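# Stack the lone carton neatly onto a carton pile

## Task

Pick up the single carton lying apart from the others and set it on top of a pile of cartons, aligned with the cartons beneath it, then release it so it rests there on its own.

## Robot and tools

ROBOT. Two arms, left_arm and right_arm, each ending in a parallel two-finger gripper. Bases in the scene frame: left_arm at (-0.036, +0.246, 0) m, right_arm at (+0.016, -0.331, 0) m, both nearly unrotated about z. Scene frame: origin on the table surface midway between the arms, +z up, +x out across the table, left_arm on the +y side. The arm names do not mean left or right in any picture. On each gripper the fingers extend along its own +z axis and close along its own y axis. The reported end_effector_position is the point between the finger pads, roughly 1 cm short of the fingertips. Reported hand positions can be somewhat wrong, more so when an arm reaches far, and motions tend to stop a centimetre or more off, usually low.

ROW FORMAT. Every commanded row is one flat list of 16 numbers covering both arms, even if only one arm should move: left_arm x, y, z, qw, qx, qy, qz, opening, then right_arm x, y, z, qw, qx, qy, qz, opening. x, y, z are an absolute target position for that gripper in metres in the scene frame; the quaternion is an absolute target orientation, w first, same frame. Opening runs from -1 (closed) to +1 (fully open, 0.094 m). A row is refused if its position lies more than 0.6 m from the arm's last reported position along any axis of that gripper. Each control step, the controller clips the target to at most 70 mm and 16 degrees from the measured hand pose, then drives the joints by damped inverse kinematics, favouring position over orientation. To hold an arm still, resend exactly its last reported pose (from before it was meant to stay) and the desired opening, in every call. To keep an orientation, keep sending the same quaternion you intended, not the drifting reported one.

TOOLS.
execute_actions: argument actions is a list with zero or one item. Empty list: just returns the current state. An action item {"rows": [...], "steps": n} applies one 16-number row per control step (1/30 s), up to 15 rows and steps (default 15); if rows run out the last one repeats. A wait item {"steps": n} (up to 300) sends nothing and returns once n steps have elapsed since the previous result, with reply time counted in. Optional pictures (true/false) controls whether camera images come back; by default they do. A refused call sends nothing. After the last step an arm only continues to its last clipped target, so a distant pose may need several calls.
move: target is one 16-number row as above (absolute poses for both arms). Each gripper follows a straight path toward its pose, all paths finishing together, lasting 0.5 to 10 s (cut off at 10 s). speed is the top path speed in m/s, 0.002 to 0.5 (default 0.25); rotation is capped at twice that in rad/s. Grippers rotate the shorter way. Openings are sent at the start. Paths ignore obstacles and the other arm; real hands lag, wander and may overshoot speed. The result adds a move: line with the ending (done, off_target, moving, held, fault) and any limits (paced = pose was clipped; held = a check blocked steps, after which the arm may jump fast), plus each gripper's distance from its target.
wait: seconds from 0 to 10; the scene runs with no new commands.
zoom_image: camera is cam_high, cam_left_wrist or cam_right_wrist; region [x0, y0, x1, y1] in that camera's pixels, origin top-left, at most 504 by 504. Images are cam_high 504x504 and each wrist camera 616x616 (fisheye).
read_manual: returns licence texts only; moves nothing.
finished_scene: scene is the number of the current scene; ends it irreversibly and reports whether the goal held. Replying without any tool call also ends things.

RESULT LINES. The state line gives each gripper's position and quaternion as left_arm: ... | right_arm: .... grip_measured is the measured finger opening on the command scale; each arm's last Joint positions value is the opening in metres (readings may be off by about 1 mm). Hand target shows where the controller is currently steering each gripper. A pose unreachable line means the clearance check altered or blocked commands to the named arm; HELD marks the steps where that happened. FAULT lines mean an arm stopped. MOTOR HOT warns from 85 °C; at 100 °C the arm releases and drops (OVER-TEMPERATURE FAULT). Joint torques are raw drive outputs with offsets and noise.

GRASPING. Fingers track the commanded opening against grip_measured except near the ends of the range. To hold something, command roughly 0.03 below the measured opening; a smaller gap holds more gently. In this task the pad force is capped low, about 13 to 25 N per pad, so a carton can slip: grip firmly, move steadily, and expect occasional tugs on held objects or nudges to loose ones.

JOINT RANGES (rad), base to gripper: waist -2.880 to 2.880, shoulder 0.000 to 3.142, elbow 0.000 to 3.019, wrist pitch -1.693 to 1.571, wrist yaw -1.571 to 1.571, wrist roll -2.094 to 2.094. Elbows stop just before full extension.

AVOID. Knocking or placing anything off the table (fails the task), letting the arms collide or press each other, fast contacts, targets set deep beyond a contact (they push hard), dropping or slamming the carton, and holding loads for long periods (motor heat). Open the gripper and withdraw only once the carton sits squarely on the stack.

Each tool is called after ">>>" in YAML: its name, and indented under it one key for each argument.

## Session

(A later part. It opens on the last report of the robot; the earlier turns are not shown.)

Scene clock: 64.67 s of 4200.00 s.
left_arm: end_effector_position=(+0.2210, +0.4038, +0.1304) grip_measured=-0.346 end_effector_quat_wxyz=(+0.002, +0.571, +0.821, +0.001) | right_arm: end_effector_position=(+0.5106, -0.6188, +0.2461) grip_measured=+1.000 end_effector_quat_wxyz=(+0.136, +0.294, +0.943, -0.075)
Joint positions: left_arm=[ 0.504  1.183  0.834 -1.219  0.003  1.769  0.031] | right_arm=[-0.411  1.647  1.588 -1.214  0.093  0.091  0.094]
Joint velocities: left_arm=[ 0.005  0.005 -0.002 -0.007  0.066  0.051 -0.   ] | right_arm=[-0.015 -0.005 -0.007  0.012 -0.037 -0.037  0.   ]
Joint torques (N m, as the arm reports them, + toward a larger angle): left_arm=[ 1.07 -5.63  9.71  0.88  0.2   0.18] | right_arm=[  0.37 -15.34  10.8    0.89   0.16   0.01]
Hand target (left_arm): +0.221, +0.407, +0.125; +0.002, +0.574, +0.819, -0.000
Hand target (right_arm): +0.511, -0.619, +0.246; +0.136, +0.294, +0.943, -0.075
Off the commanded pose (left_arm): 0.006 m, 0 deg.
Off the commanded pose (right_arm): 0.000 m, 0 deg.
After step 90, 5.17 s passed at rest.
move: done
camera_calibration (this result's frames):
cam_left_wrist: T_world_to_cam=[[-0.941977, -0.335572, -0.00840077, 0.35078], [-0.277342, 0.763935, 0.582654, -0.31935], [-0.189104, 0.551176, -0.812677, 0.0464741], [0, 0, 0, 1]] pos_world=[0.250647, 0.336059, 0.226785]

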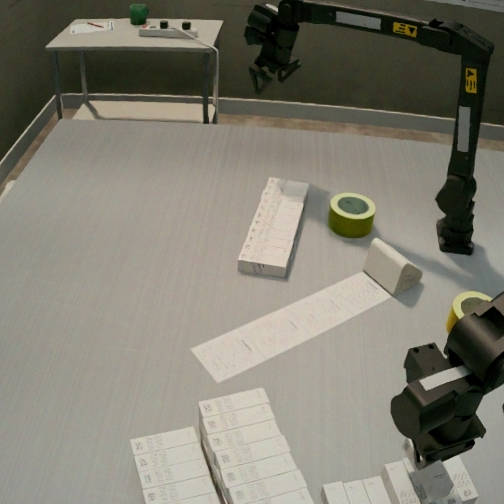

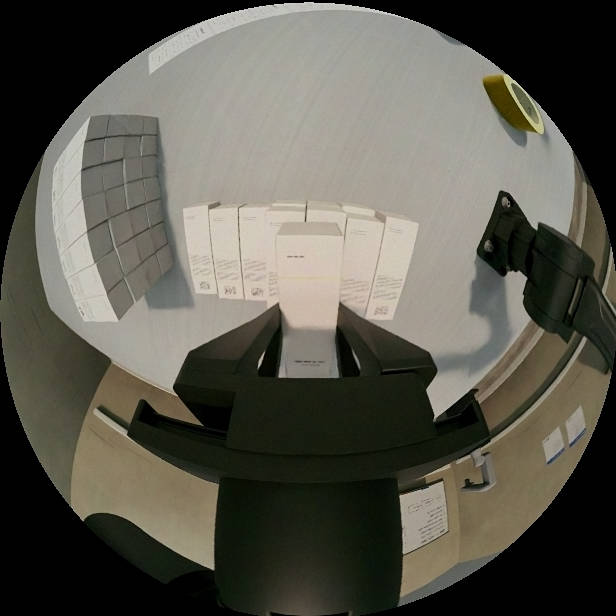

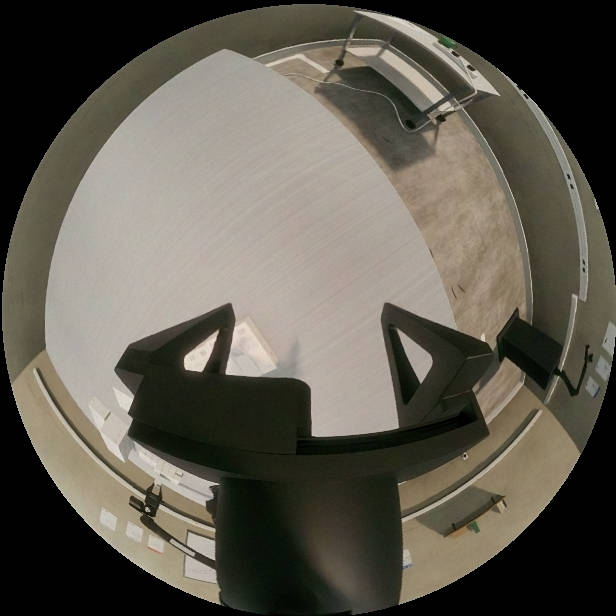

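>>> move:
  target: [0.208,0.404,0.098,0,0.574,0.819,0,-0.4,0.5106,-0.6188,0.2461,0.136,0.294,0.943,-0.075,1]
  speed: 0.05

>>> zoom_image:
  camera: "cam_left_wrist"
  region: [170, 180, 430, 340]

Scene clock: 75.53 s of 4200.00 s.
left_arm: end_effector_position=(+0.2086, +0.3984, +0.1018) grip_measured=-0.346 end_effector_quat_wxyz=(+0.001, +0.575, +0.818, -0.002) | right_arm: end_effector_position=(+0.5106, -0.6188, +0.2461) grip_measured=+1.000 end_effector_quat_wxyz=(+0.136, +0.294, +0.943, -0.075)
Joint positions: left_arm=[ 0.511  1.183  0.753 -1.145  0.003  1.784  0.031] | right_arm=[-0.411  1.647  1.588 -1.214  0.093  0.091  0.094]
Joint velocities: left_arm=[-0.015  0.015  0.002 -0.007  0.051  0.007  0.001] | right_arm=[ 0.015 -0.015 -0.007 -0.007 -0.037  0.022  0.   ]
Joint torques (N m, as the arm reports them, + toward a larger angle): left_arm=[ 1.45 -5.74  9.44  0.86  0.1   0.18] | right_arm=[  0.47 -15.27  10.84   0.91   0.17   0.  ]
Hand target (left_arm): +0.207, +0.403, +0.098; +0.000, +0.574, +0.819, -0.000
Hand target (right_arm): +0.511, -0.619, +0.246; +0.136, +0.294, +0.943, -0.075
Off the commanded pose (left_arm): 0.007 m, 0 deg.
Off the commanded pose (right_arm): 0.000 m, 0 deg.
After step 90, 6.87 s passed at rest.
move: done
camera_calibration (this result's frames):
cam_left_wrist: T_world_to_cam=[[-0.94479, -0.327673, -0.00173982, 0.3338], [-0.267541, 0.768322, 0.581467, -0.305641], [-0.189194, 0.549829, -0.813568, 0.0245661], [0, 0, 0, 1]] pos_world=[0.238247, 0.330701, 0.198287]

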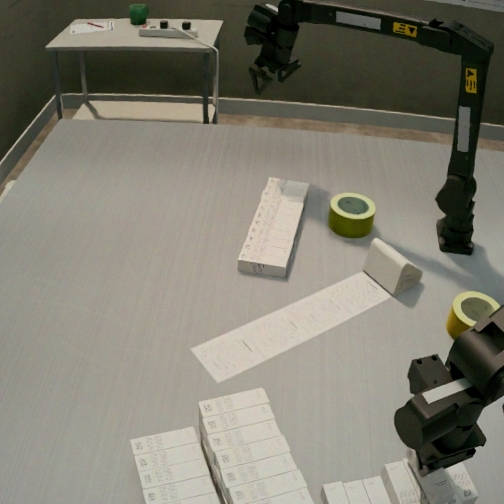

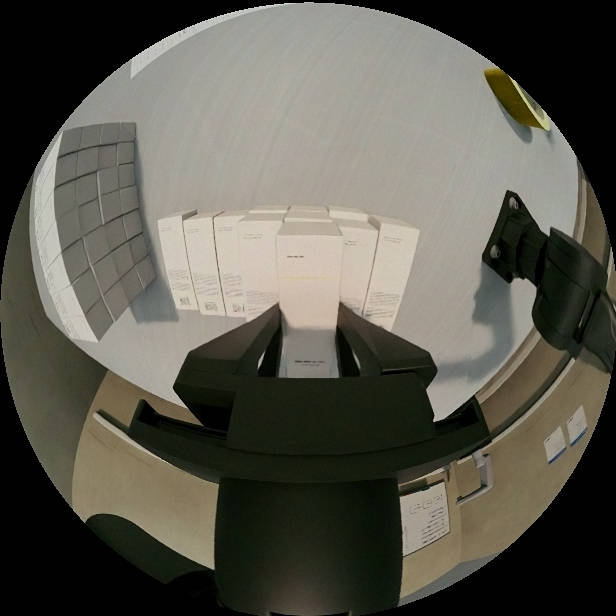

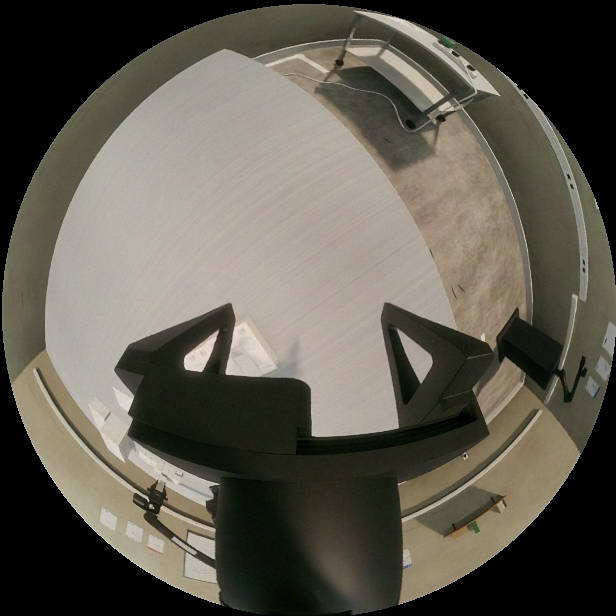

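Region (170, 180, 430, 340) of cam_left_wrist's 616x616 image, scaled by 1.938, with more detail than that image has; it fills the top 310 rows of this view, and the rest is white.

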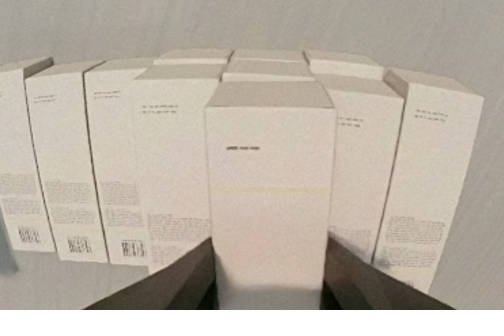

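>>> move:
  target: [0.207,0.405,0.087,0,0.574,0.819,0,-0.4,0.5106,-0.6188,0.2461,0.136,0.294,0.943,-0.075,1]
  speed: 0.02

>>> zoom_image:
  camera: "cam_left_wrist"
  region: [170, 180, 430, 340]

Scene clock: 82.07 s of 4200.00 s.
left_arm: end_effector_position=(+0.2086, +0.4002, +0.0929) grip_measured=-0.346 end_effector_quat_wxyz=(+0.002, +0.575, +0.818, +0.002) | right_arm: end_effector_position=(+0.5106, -0.6188, +0.2461) grip_measured=+1.000 end_effector_quat_wxyz=(+0.136, +0.294, +0.943, -0.075)
Joint positions: left_arm=[ 0.516  1.192  0.734 -1.109  0.003  1.789  0.031] | right_arm=[-0.411  1.647  1.588 -1.214  0.093  0.091  0.094]
Joint velocities: left_arm=[-0.024 -0.005 -0.012 -0.032 -0.007  0.037 -0.001] | right_arm=[-0.024 -0.005  0.002  0.002 -0.051 -0.051  0.   ]
Joint torques (N m, as the arm reports them, + toward a larger angle): left_arm=[ 1.42 -5.3   9.21  0.95  0.1   0.16] | right_arm=[  0.35 -15.37  10.85   0.91   0.17   0.  ]
Hand target (left_arm): +0.207, +0.405, +0.087; +0.000, +0.574, +0.819, +0.000
Hand target (right_arm): +0.511, -0.619, +0.246; +0.136, +0.294, +0.943, -0.075
Off the commanded pose (left_arm): 0.008 m, 0 deg.
Off the commanded pose (right_arm): 0.000 m, 0 deg.
After step 90, 2.47 s passed at rest.
move: done
camera_calibration (this result's frames):
cam_left_wrist: T_world_to_cam=[[-0.944748, -0.327646, -0.00992822, 0.335105], [-0.271681, 0.765711, 0.582988, -0.3001], [-0.183412, 0.553475, -0.81242, 0.0135653], [0, 0, 0, 1]] pos_world=[0.237546, 0.332078, 0.189302]

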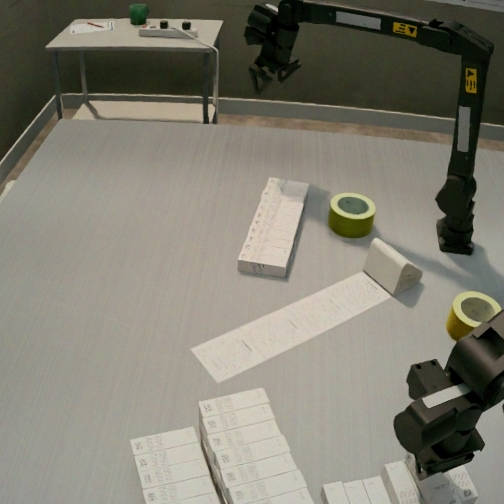

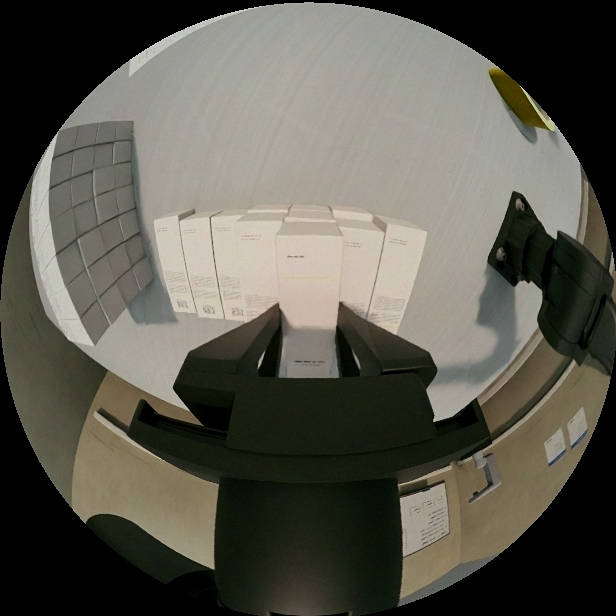

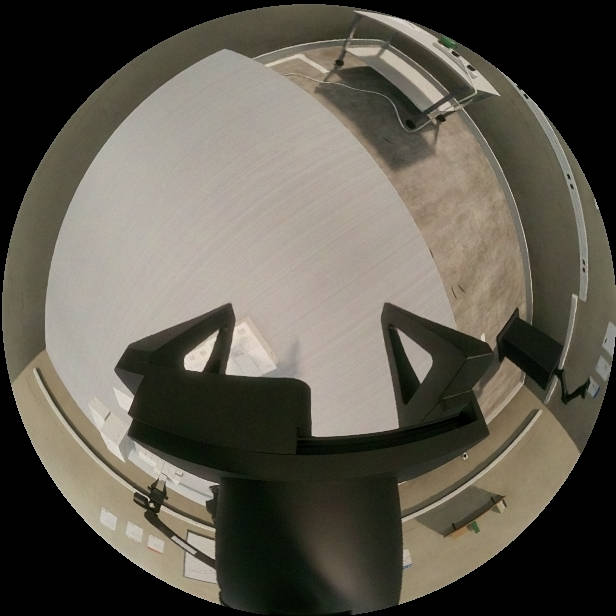

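Region (170, 180, 430, 340) of cam_left_wrist's 616x616 image, scaled by 1.938, with more detail than that image has; it fills the top 310 rows of this view, and the rest is white.

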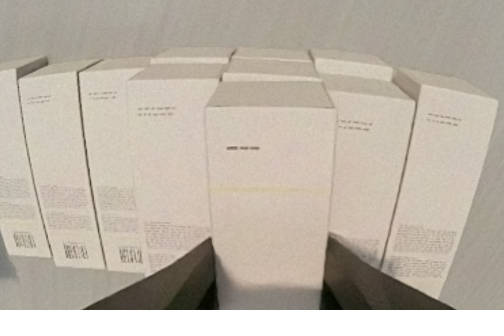

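>>> move:
  target: [0.206,0.405,0.082,0,0.574,0.819,0,-0.4,0.5106,-0.6188,0.2461,0.136,0.294,0.943,-0.075,1]
  speed: 0.02

>>> zoom_image:
  camera: "cam_left_wrist"
  region: [170, 180, 430, 340]

Scene clock: 84.80 s of 4200.00 s.
left_arm: end_effector_position=(+0.2079, +0.4002, +0.0880) grip_measured=-0.346 end_effector_quat_wxyz=(+0.002, +0.575, +0.818, +0.002) | right_arm: end_effector_position=(+0.5106, -0.6188, +0.2461) grip_measured=+1.000 end_effector_quat_wxyz=(+0.136, +0.294, +0.943, -0.075)
Joint positions: left_arm=[ 0.517  1.198  0.725 -1.093  0.003  1.792  0.031] | right_arm=[-0.411  1.647  1.588 -1.214  0.093  0.091  0.094]
Joint velocities: left_arm=[-0.015 -0.005 -0.002  0.002 -0.007 -0.066 -0.   ] | right_arm=[-0.005 -0.005 -0.022  0.007 -0.037  0.037  0.   ]
Joint torques (N m, as the arm reports them, + toward a larger angle): left_arm=[ 1.39 -5.26  9.17  0.91  0.11  0.18] | right_arm=[  0.47 -15.34  10.81   0.89   0.18   0.  ]
Hand target (left_arm): +0.206, +0.405, +0.082; +0.000, +0.574, +0.819, -0.000
Hand target (right_arm): +0.511, -0.619, +0.246; +0.136, +0.294, +0.943, -0.075
Off the commanded pose (left_arm): 0.008 m, 0 deg.
Off the commanded pose (right_arm): 0.000 m, 0 deg.
move: done
camera_calibration (this result's frames):
cam_left_wrist: T_world_to_cam=[[-0.945123, -0.326565, -0.0099321, 0.334118], [-0.270805, 0.766014, 0.582998, -0.297712], [-0.182778, 0.553694, -0.812413, 0.00924716], [0, 0, 0, 1]] pos_world=[0.236851, 0.332042, 0.184396]

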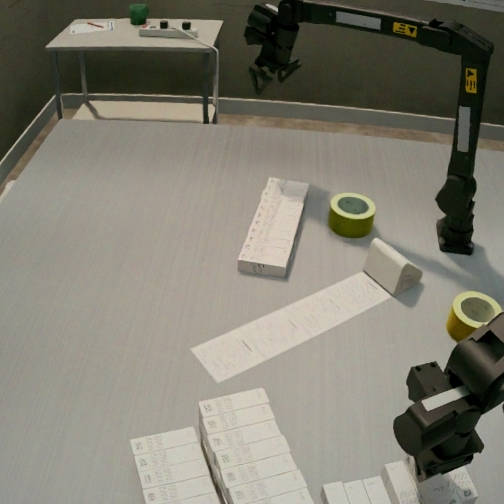

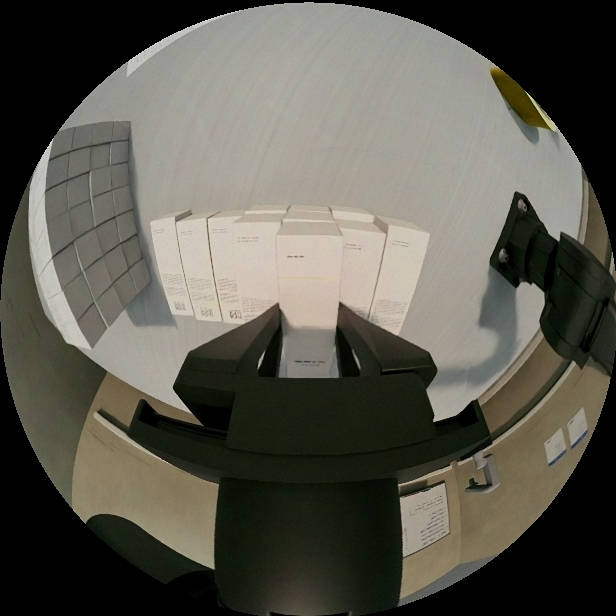

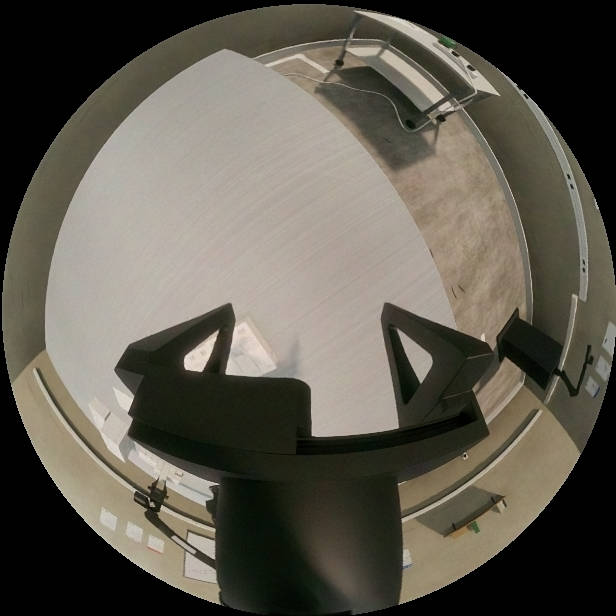

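Region (170, 180, 430, 340) of cam_left_wrist's 616x616 image, scaled by 1.938, with more detail than that image has; it fills the top 310 rows of this view, and the rest is white.

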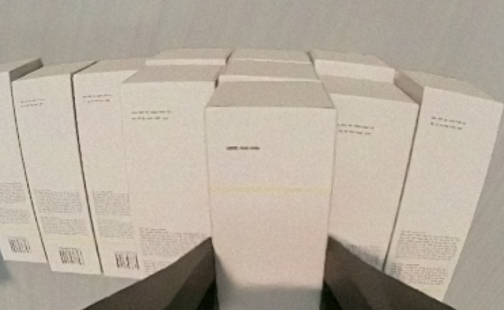

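>>> move:
  target: [0.206,0.405,0.077,0,0.574,0.819,0,-0.4,0.5106,-0.6188,0.2461,0.136,0.294,0.943,-0.075,1]
  speed: 0.02

>>> zoom_image:
  camera: "cam_left_wrist"
  region: [170, 180, 430, 340]

Scene clock: 87.60 s of 4200.00 s.
left_arm: end_effector_position=(+0.2092, +0.4010, +0.0866) grip_measured=-0.346 end_effector_quat_wxyz=(+0.004, +0.575, +0.818, +0.005) | right_arm: end_effector_position=(+0.5106, -0.6188, +0.2461) grip_measured=+1.000 end_effector_quat_wxyz=(+0.136, +0.294, +0.943, -0.075)
Joint positions: left_arm=[ 0.517  1.199  0.721 -1.081  0.003  1.792  0.031] | right_arm=[-0.411  1.647  1.588 -1.214  0.093  0.091  0.094]
Joint velocities: left_arm=[ 0.005 -0.005  0.002  0.017 -0.051 -0.037  0.   ] | right_arm=[-0.015  0.005  0.007  0.017 -0.022 -0.007  0.   ]
Joint torques (N m, as the arm reports them, + toward a larger angle): left_arm=[ 1.43 -4.72  8.66  1.05  0.1   0.16] | right_arm=[  0.47 -15.24  10.89   0.83   0.16   0.01]
Hand target (left_arm): +0.206, +0.405, +0.077; +0.000, +0.574, +0.819, -0.000
Hand target (right_arm): +0.511, -0.619, +0.246; +0.136, +0.294, +0.943, -0.075
Off the commanded pose (left_arm): 0.011 m, 1 deg.
Off the commanded pose (right_arm): 0.000 m, 0 deg.
move: off_target (left_arm)
camera_calibration (this result's frames):
cam_left_wrist: T_world_to_cam=[[-0.945159, -0.326148, -0.0173539, 0.336053], [-0.274271, 0.763728, 0.584376, -0.295615], [-0.17734, 0.557088, -0.811298, 0.00525463], [0, 0, 0, 1]] pos_world=[0.237477, 0.332446, 0.182845]

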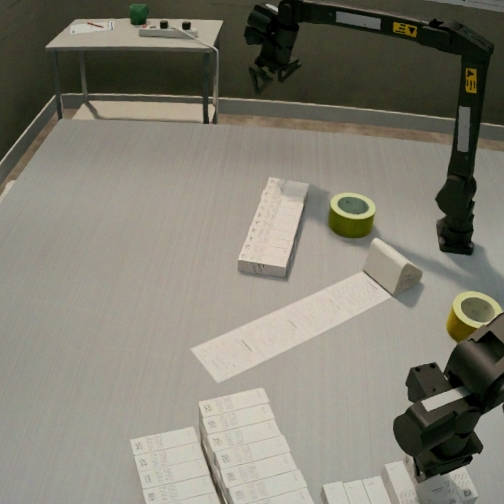

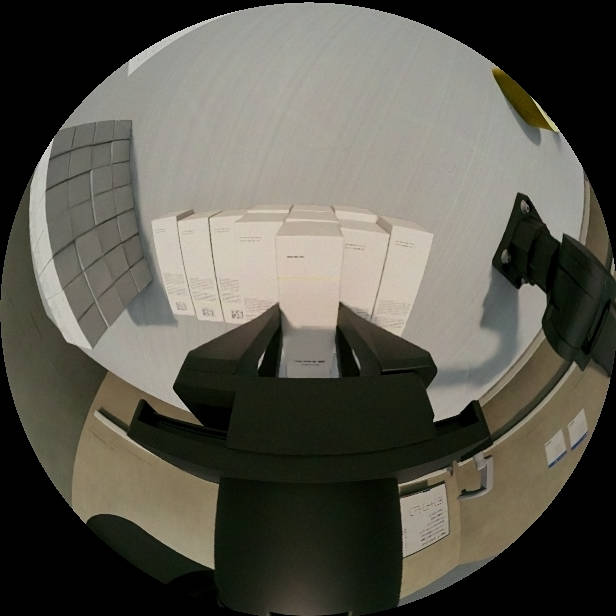

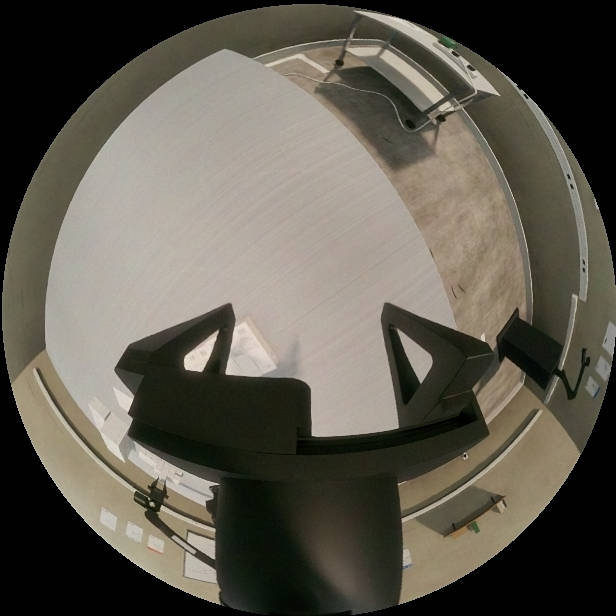

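Region (170, 180, 430, 340) of cam_left_wrist's 616x616 image, scaled by 1.938, with more detail than that image has; it fills the top 310 rows of this view, and the rest is white.

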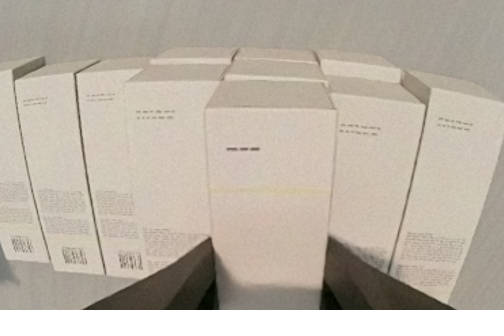

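>>> move:
  target: [0.207,0.404,0.081,0,0.574,0.819,0,0.0,0.5106,-0.6188,0.2461,0.136,0.294,0.943,-0.075,1]
  speed: 0.02

>>> move:
  target: [0.207,0.404,0.16,0,0.574,0.819,0,0.1,0.5106,-0.6188,0.2461,0.136,0.294,0.943,-0.075,1]
  speed: 0.12

>>> zoom_image:
  camera: "cam_left_wrist"
  region: [180, 180, 440, 380]

Scene clock: 91.37 s of 4200.00 s.
left_arm: end_effector_position=(+0.2092, +0.4010, +0.0866) grip_measured=-0.001 end_effector_quat_wxyz=(+0.004, +0.575, +0.818, +0.005) | right_arm: end_effector_position=(+0.5106, -0.6188, +0.2461) grip_measured=+1.000 end_effector_quat_wxyz=(+0.136, +0.294, +0.943, -0.075)
Joint positions: left_arm=[ 0.517  1.199  0.721 -1.081  0.003  1.792  0.047] | right_arm=[-0.411  1.647  1.588 -1.214  0.093  0.091  0.094]
Joint velocities: left_arm=[-0.015 -0.005  0.002 -0.017 -0.051 -0.022 -0.001] | right_arm=[-0.044  0.005 -0.002  0.012 -0.007  0.007  0.   ]
Joint torques (N m, as the arm reports them, + toward a larger angle): left_arm=[ 1.07 -5.24  9.36  0.65  0.1   0.11] | right_arm=[  0.49 -15.46  10.85   0.9    0.18   0.  ]
Hand target (left_arm): +0.207, +0.404, +0.081; +0.000, +0.574, +0.819, -0.000
Hand target (right_arm): +0.511, -0.619, +0.246; +0.136, +0.294, +0.943, -0.075
Off the commanded pose (left_arm): 0.007 m, 1 deg.
Off the commanded pose (right_arm): 0.000 m, 0 deg.
After step 90, 0.07 s passed at rest.
move: done
camera_calibration (this result's frames):
cam_left_wrist: T_world_to_cam=[[-0.945159, -0.326148, -0.0173539, 0.336053], [-0.274271, 0.763728, 0.584376, -0.295615], [-0.17734, 0.557088, -0.811298, 0.00525463], [0, 0, 0, 1]] pos_world=[0.237477, 0.332446, 0.182845]

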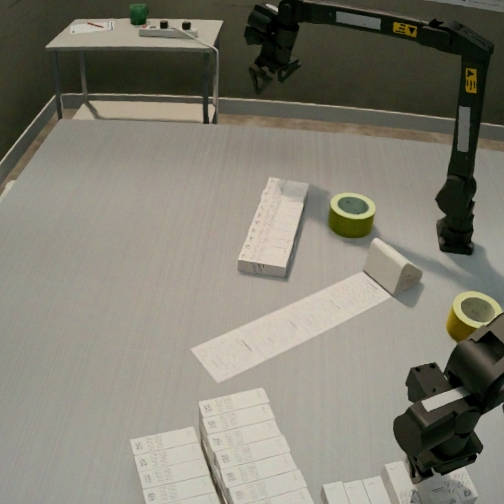

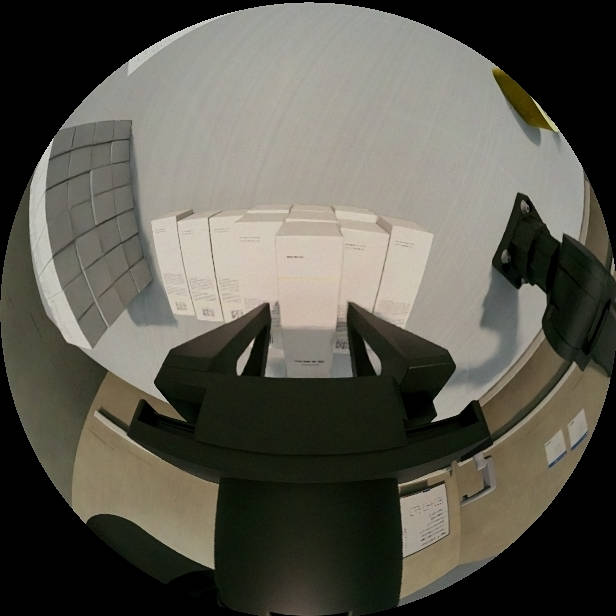

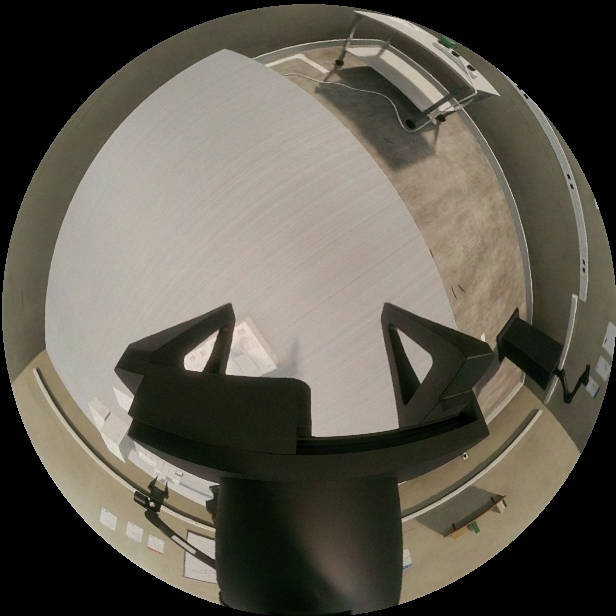

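Scene clock: 92.33 s of 4200.00 s.
left_arm: end_effector_position=(+0.2015, +0.3961, +0.1451) grip_measured=+0.099 end_effector_quat_wxyz=(-0.004, +0.575, +0.818, -0.012) | right_arm: end_effector_position=(+0.5106, -0.6188, +0.2461) grip_measured=+1.000 end_effector_quat_wxyz=(+0.136, +0.294, +0.943, -0.075)
Joint positions: left_arm=[ 0.517  1.129  0.834 -1.301  0.003  1.792  0.052] | right_arm=[-0.411  1.647  1.588 -1.214  0.093  0.091  0.094]
Joint velocities: left_arm=[-0.005 -0.005 -0.007  0.002 -0.007 -0.051 -0.   ] | right_arm=[-0.005 -0.005 -0.007  0.002 -0.051 -0.007  0.   ]
Joint torques (N m, as the arm reports them, + toward a larger angle): left_arm=[ 1.12 -5.72 13.59 -0.17  0.09  0.12] | right_arm=[  0.51 -15.27  10.81   0.91   0.16  -0.01]
Hand target (left_arm): +0.208, +0.404, +0.160; +0.000, +0.574, +0.819, +0.000
Hand target (right_arm): +0.511, -0.619, +0.246; +0.136, +0.294, +0.943, -0.075
Off the commanded pose (left_arm): 0.018 m, 1 deg.
Off the commanded pose (right_arm): 0.000 m, 0 deg.
move: off_target (left_arm)
camera_calibration (this result's frames):
cam_left_wrist: T_world_to_cam=[[-0.945133, -0.326132, 0.0190113, 0.322953], [-0.255942, 0.775376, 0.577309, -0.335484], [-0.20302, 0.540768, -0.816305, 0.0664595], [0, 0, 0, 1]] pos_world=[0.232862, 0.329512, 0.241789]

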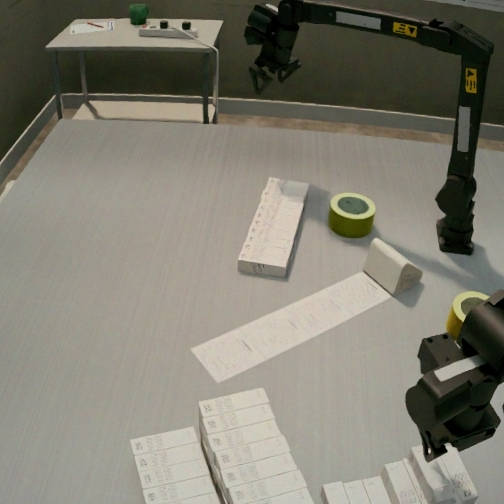

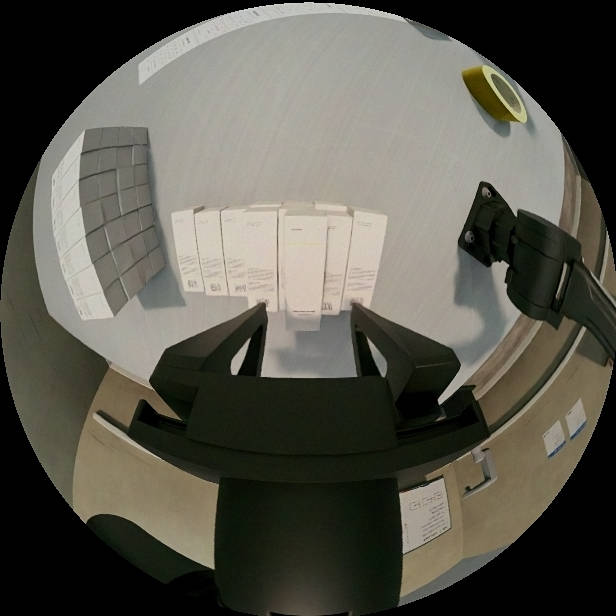

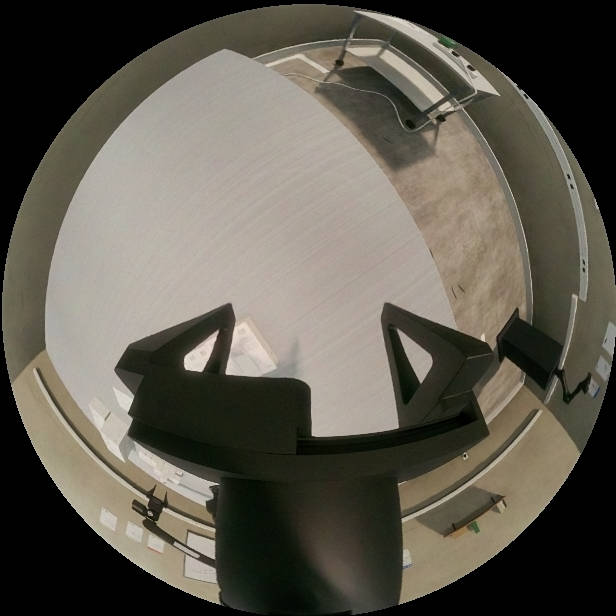

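Region (180, 180, 440, 380) of cam_left_wrist's 616x616 image, scaled by 1.938, with more detail than that image has; it fills the top 388 rows of this view, and the rest is white.

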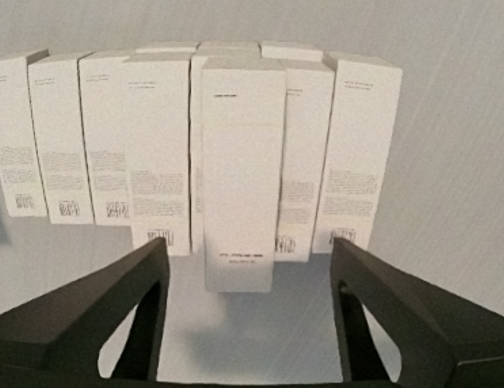

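>>> move:
  target: [0.238,0.325,0.135,0,0.574,0.819,0,0.1,0.5106,-0.6188,0.2461,0.136,0.294,0.943,-0.075,1]
  speed: 0.2

>>> zoom_image:
  camera: "cam_left_wrist"
  region: [210, 210, 410, 380]

Scene clock: 99.13 s of 4200.00 s.
left_arm: end_effector_position=(+0.2364, +0.3253, +0.1390) grip_measured=+0.099 end_effector_quat_wxyz=(-0.001, +0.578, +0.816, -0.002) | right_arm: end_effector_position=(+0.5106, -0.6188, +0.2461) grip_measured=+1.000 end_effector_quat_wxyz=(+0.136, +0.294, +0.943, -0.075)
Joint positions: left_arm=[ 0.235  1.128  0.817 -1.264  0.001  1.516  0.052] | right_arm=[-0.411  1.647  1.588 -1.214  0.093  0.091  0.094]
Joint velocities: left_arm=[ 0.005 -0.005 -0.002 -0.012  0.037 -0.051 -0.   ] | right_arm=[-0.005 -0.005 -0.017 -0.027  0.022  0.022  0.   ]
Joint torques (N m, as the arm reports them, + toward a larger angle): left_arm=[-0.26 -5.52  9.76  0.93  0.08 -0.07] | right_arm=[  0.72 -15.36  10.81   0.88   0.18   0.01]
Hand target (left_arm): +0.238, +0.325, +0.135; -0.002, +0.574, +0.819, -0.000
Hand target (right_arm): +0.511, -0.619, +0.246; +0.136, +0.294, +0.943, -0.075
Off the commanded pose (left_arm): 0.004 m, 1 deg.
Off the commanded pose (right_arm): 0.000 m, 0 deg.
After step 90, 2.77 s passed at rest.
move: done
camera_calibration (this result's frames):
cam_left_wrist: T_world_to_cam=[[-0.947269, -0.320441, 0.000151899, 0.334224], [-0.260004, 0.768886, 0.584134, -0.266029], [-0.187297, 0.553292, -0.811657, 0.0983558], [0, 0, 0, 1]] pos_world=[0.265853, 0.257225, 0.235177]

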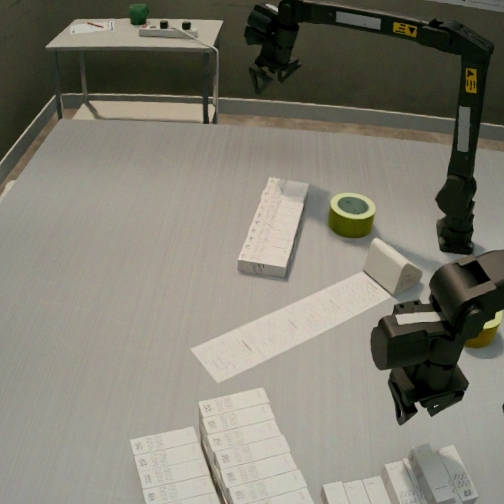

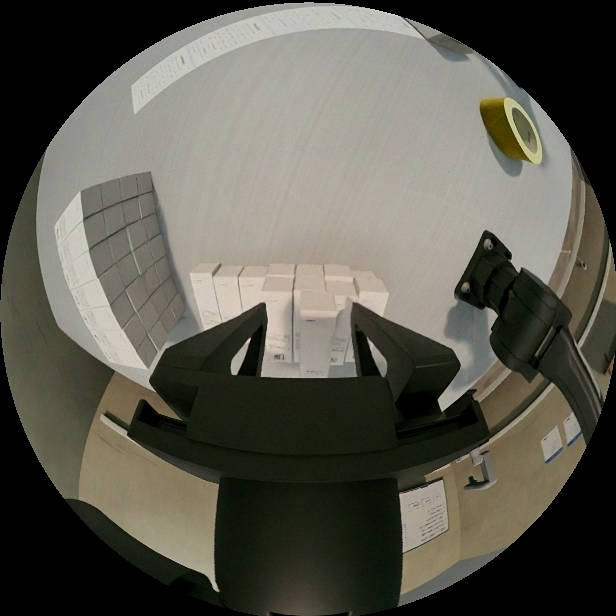

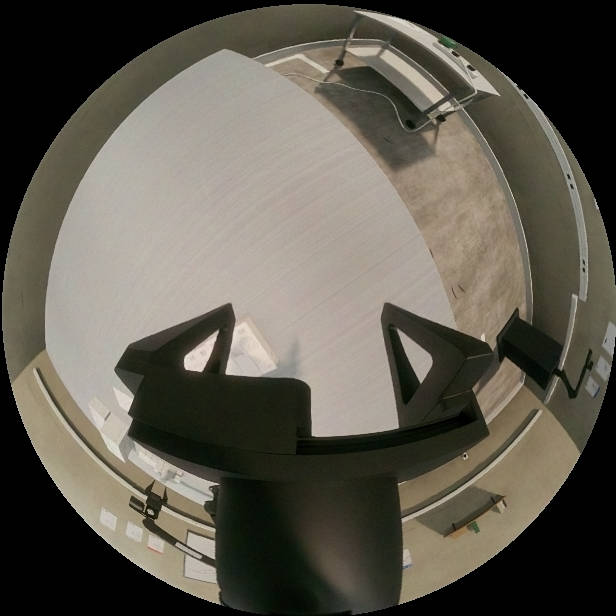

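Region (210, 210, 410, 380) of cam_left_wrist's 616x616 image, scaled by 2.520, with more detail than that image has; it fills the top 428 rows of this view, and the rest is white.

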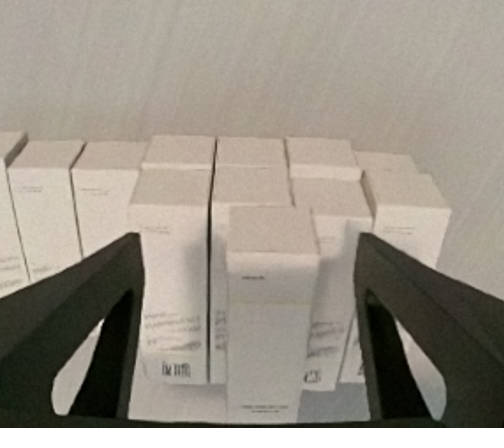

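>>> move:
  target: [0.207,0.404,0.125,0,0.574,0.819,0,0.7,0.5106,-0.6188,0.2461,0.136,0.294,0.943,-0.075,1]
  speed: 0.15

>>> move:
  target: [0.208,0.407,0.084,0,0.574,0.819,0,0.7,0.5106,-0.6188,0.2461,0.136,0.294,0.943,-0.075,1]
  speed: 0.06

>>> zoom_image:
  camera: "cam_left_wrist"
  region: [180, 180, 440, 380]

Scene clock: 108.10 s of 4200.00 s.
left_arm: end_effector_position=(+0.2062, +0.4019, +0.1315) grip_measured=+0.699 end_effector_quat_wxyz=(+0.002, +0.571, +0.821, +0.003) | right_arm: end_effector_position=(+0.5106, -0.6188, +0.2461) grip_measured=+1.000 end_effector_quat_wxyz=(+0.136, +0.294, +0.943, -0.075)
Joint positions: left_arm=[ 0.524  1.139  0.804 -1.228  0.001  1.788  0.08 ] | right_arm=[-0.411  1.647  1.588 -1.214  0.093  0.091  0.094]
Joint velocities: left_arm=[ 0.005 -0.015 -0.007  0.002 -0.007  0.037 -0.001] | right_arm=[-0.015 -0.005  0.007 -0.022  0.007  0.022  0.   ]
Joint torques (N m, as the arm reports them, + toward a larger angle): left_arm=[ 0.62 -4.93  9.58  0.92  0.27  0.17] | right_arm=[  0.35 -15.29  10.87   0.89   0.18   0.  ]
Hand target (left_arm): +0.206, +0.404, +0.125; +0.002, +0.574, +0.819, +0.000
Hand target (right_arm): +0.511, -0.619, +0.246; +0.136, +0.294, +0.943, -0.075
Off the commanded pose (left_arm): 0.007 m, 1 deg.
Off the commanded pose (right_arm): 0.000 m, 0 deg.
After step 90, 4.87 s passed at rest.
move: done
camera_calibration (this result's frames):
cam_left_wrist: T_world_to_cam=[[-0.941565, -0.336617, -0.0120047, 0.337085], [-0.279568, 0.761117, 0.585271, -0.321357], [-0.187875, 0.554427, -0.810749, 0.0438293], [0, 0, 0, 1]] pos_world=[0.235781, 0.333759, 0.227662]

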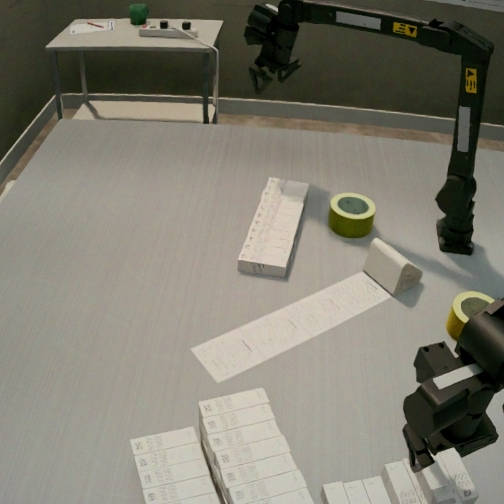

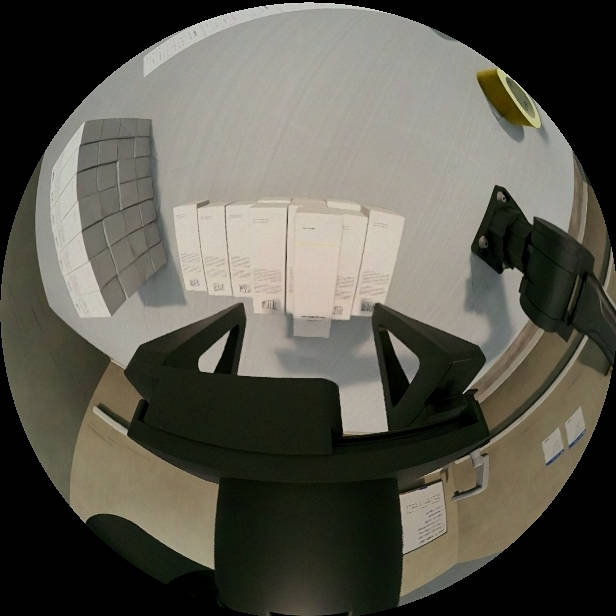

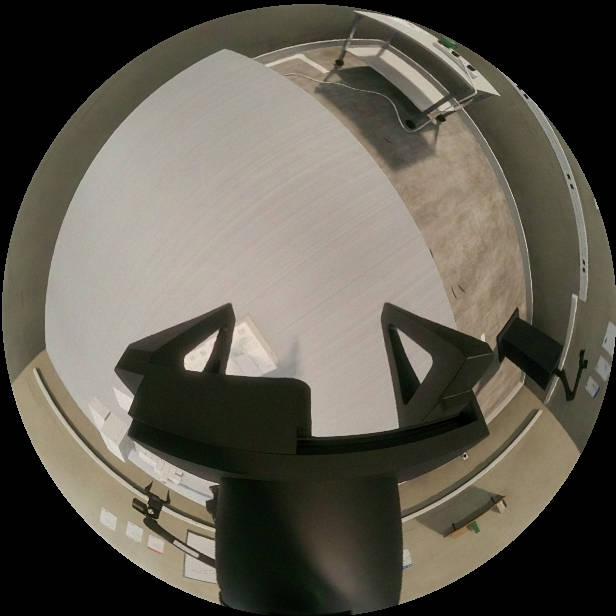

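Scene clock: 109.23 s of 4200.00 s.
left_arm: end_effector_position=(+0.2085, +0.4033, +0.0899) grip_measured=+0.699 end_effector_quat_wxyz=(+0.001, +0.573, +0.820, +0.002) | right_arm: end_effector_position=(+0.5106, -0.6188, +0.2461) grip_measured=+1.000 end_effector_quat_wxyz=(+0.136, +0.294, +0.943, -0.075)
Joint positions: left_arm=[ 0.524  1.202  0.733 -1.098  0.001  1.793  0.08 ] | right_arm=[-0.411  1.647  1.588 -1.214  0.093  0.091  0.094]
Joint velocities: left_arm=[-0.015  0.005 -0.007 -0.007  0.007  0.007  0.001] | right_arm=[-0.015 -0.005  0.002  0.007  0.007 -0.022  0.   ]
Joint torques (N m, as the arm reports them, + toward a larger angle): left_arm=[ 1.14 -5.31  9.08  0.9   0.17  0.16] | right_arm=[  0.56 -15.2   10.83   0.91   0.18  -0.01]
Hand target (left_arm): +0.207, +0.406, +0.084; +0.000, +0.574, +0.819, -0.000
Hand target (right_arm): +0.511, -0.619, +0.246; +0.136, +0.294, +0.943, -0.075
Off the commanded pose (left_arm): 0.007 m, 0 deg.
Off the commanded pose (right_arm): 0.000 m, 0 deg.
move: done
camera_calibration (this result's frames):
cam_left_wrist: T_world_to_cam=[[-0.943377, -0.331601, -0.00903083, 0.337249], [-0.273988, 0.763548, 0.584744, -0.299562], [-0.187006, 0.554108, -0.811167, 0.00968968], [0, 0, 0, 1]] pos_world=[0.237889, 0.335192, 0.186073]

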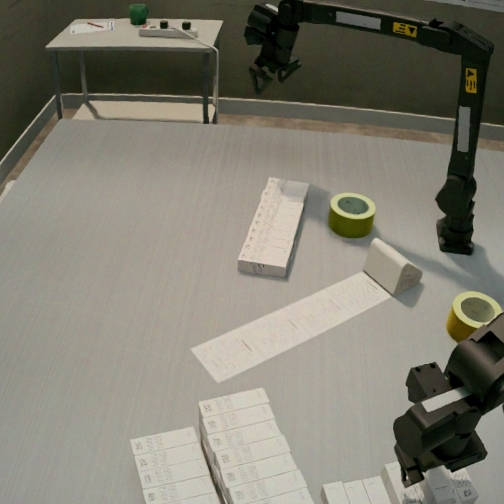

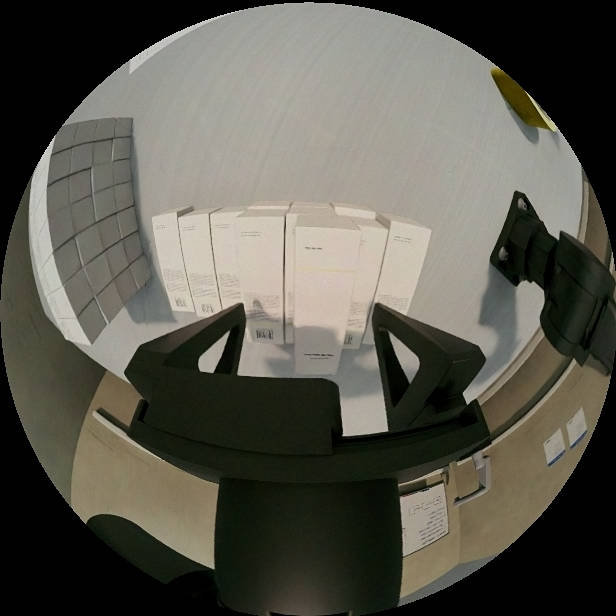

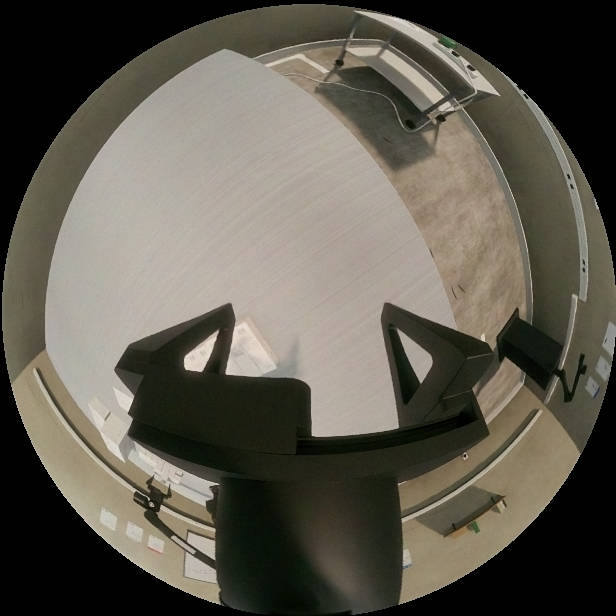

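Region (180, 180, 440, 380) of cam_left_wrist's 616x616 image, scaled by 1.938, with more detail than that image has; it fills the top 388 rows of this view, and the rest is white.

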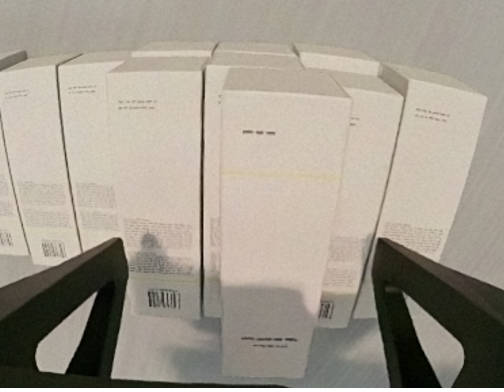

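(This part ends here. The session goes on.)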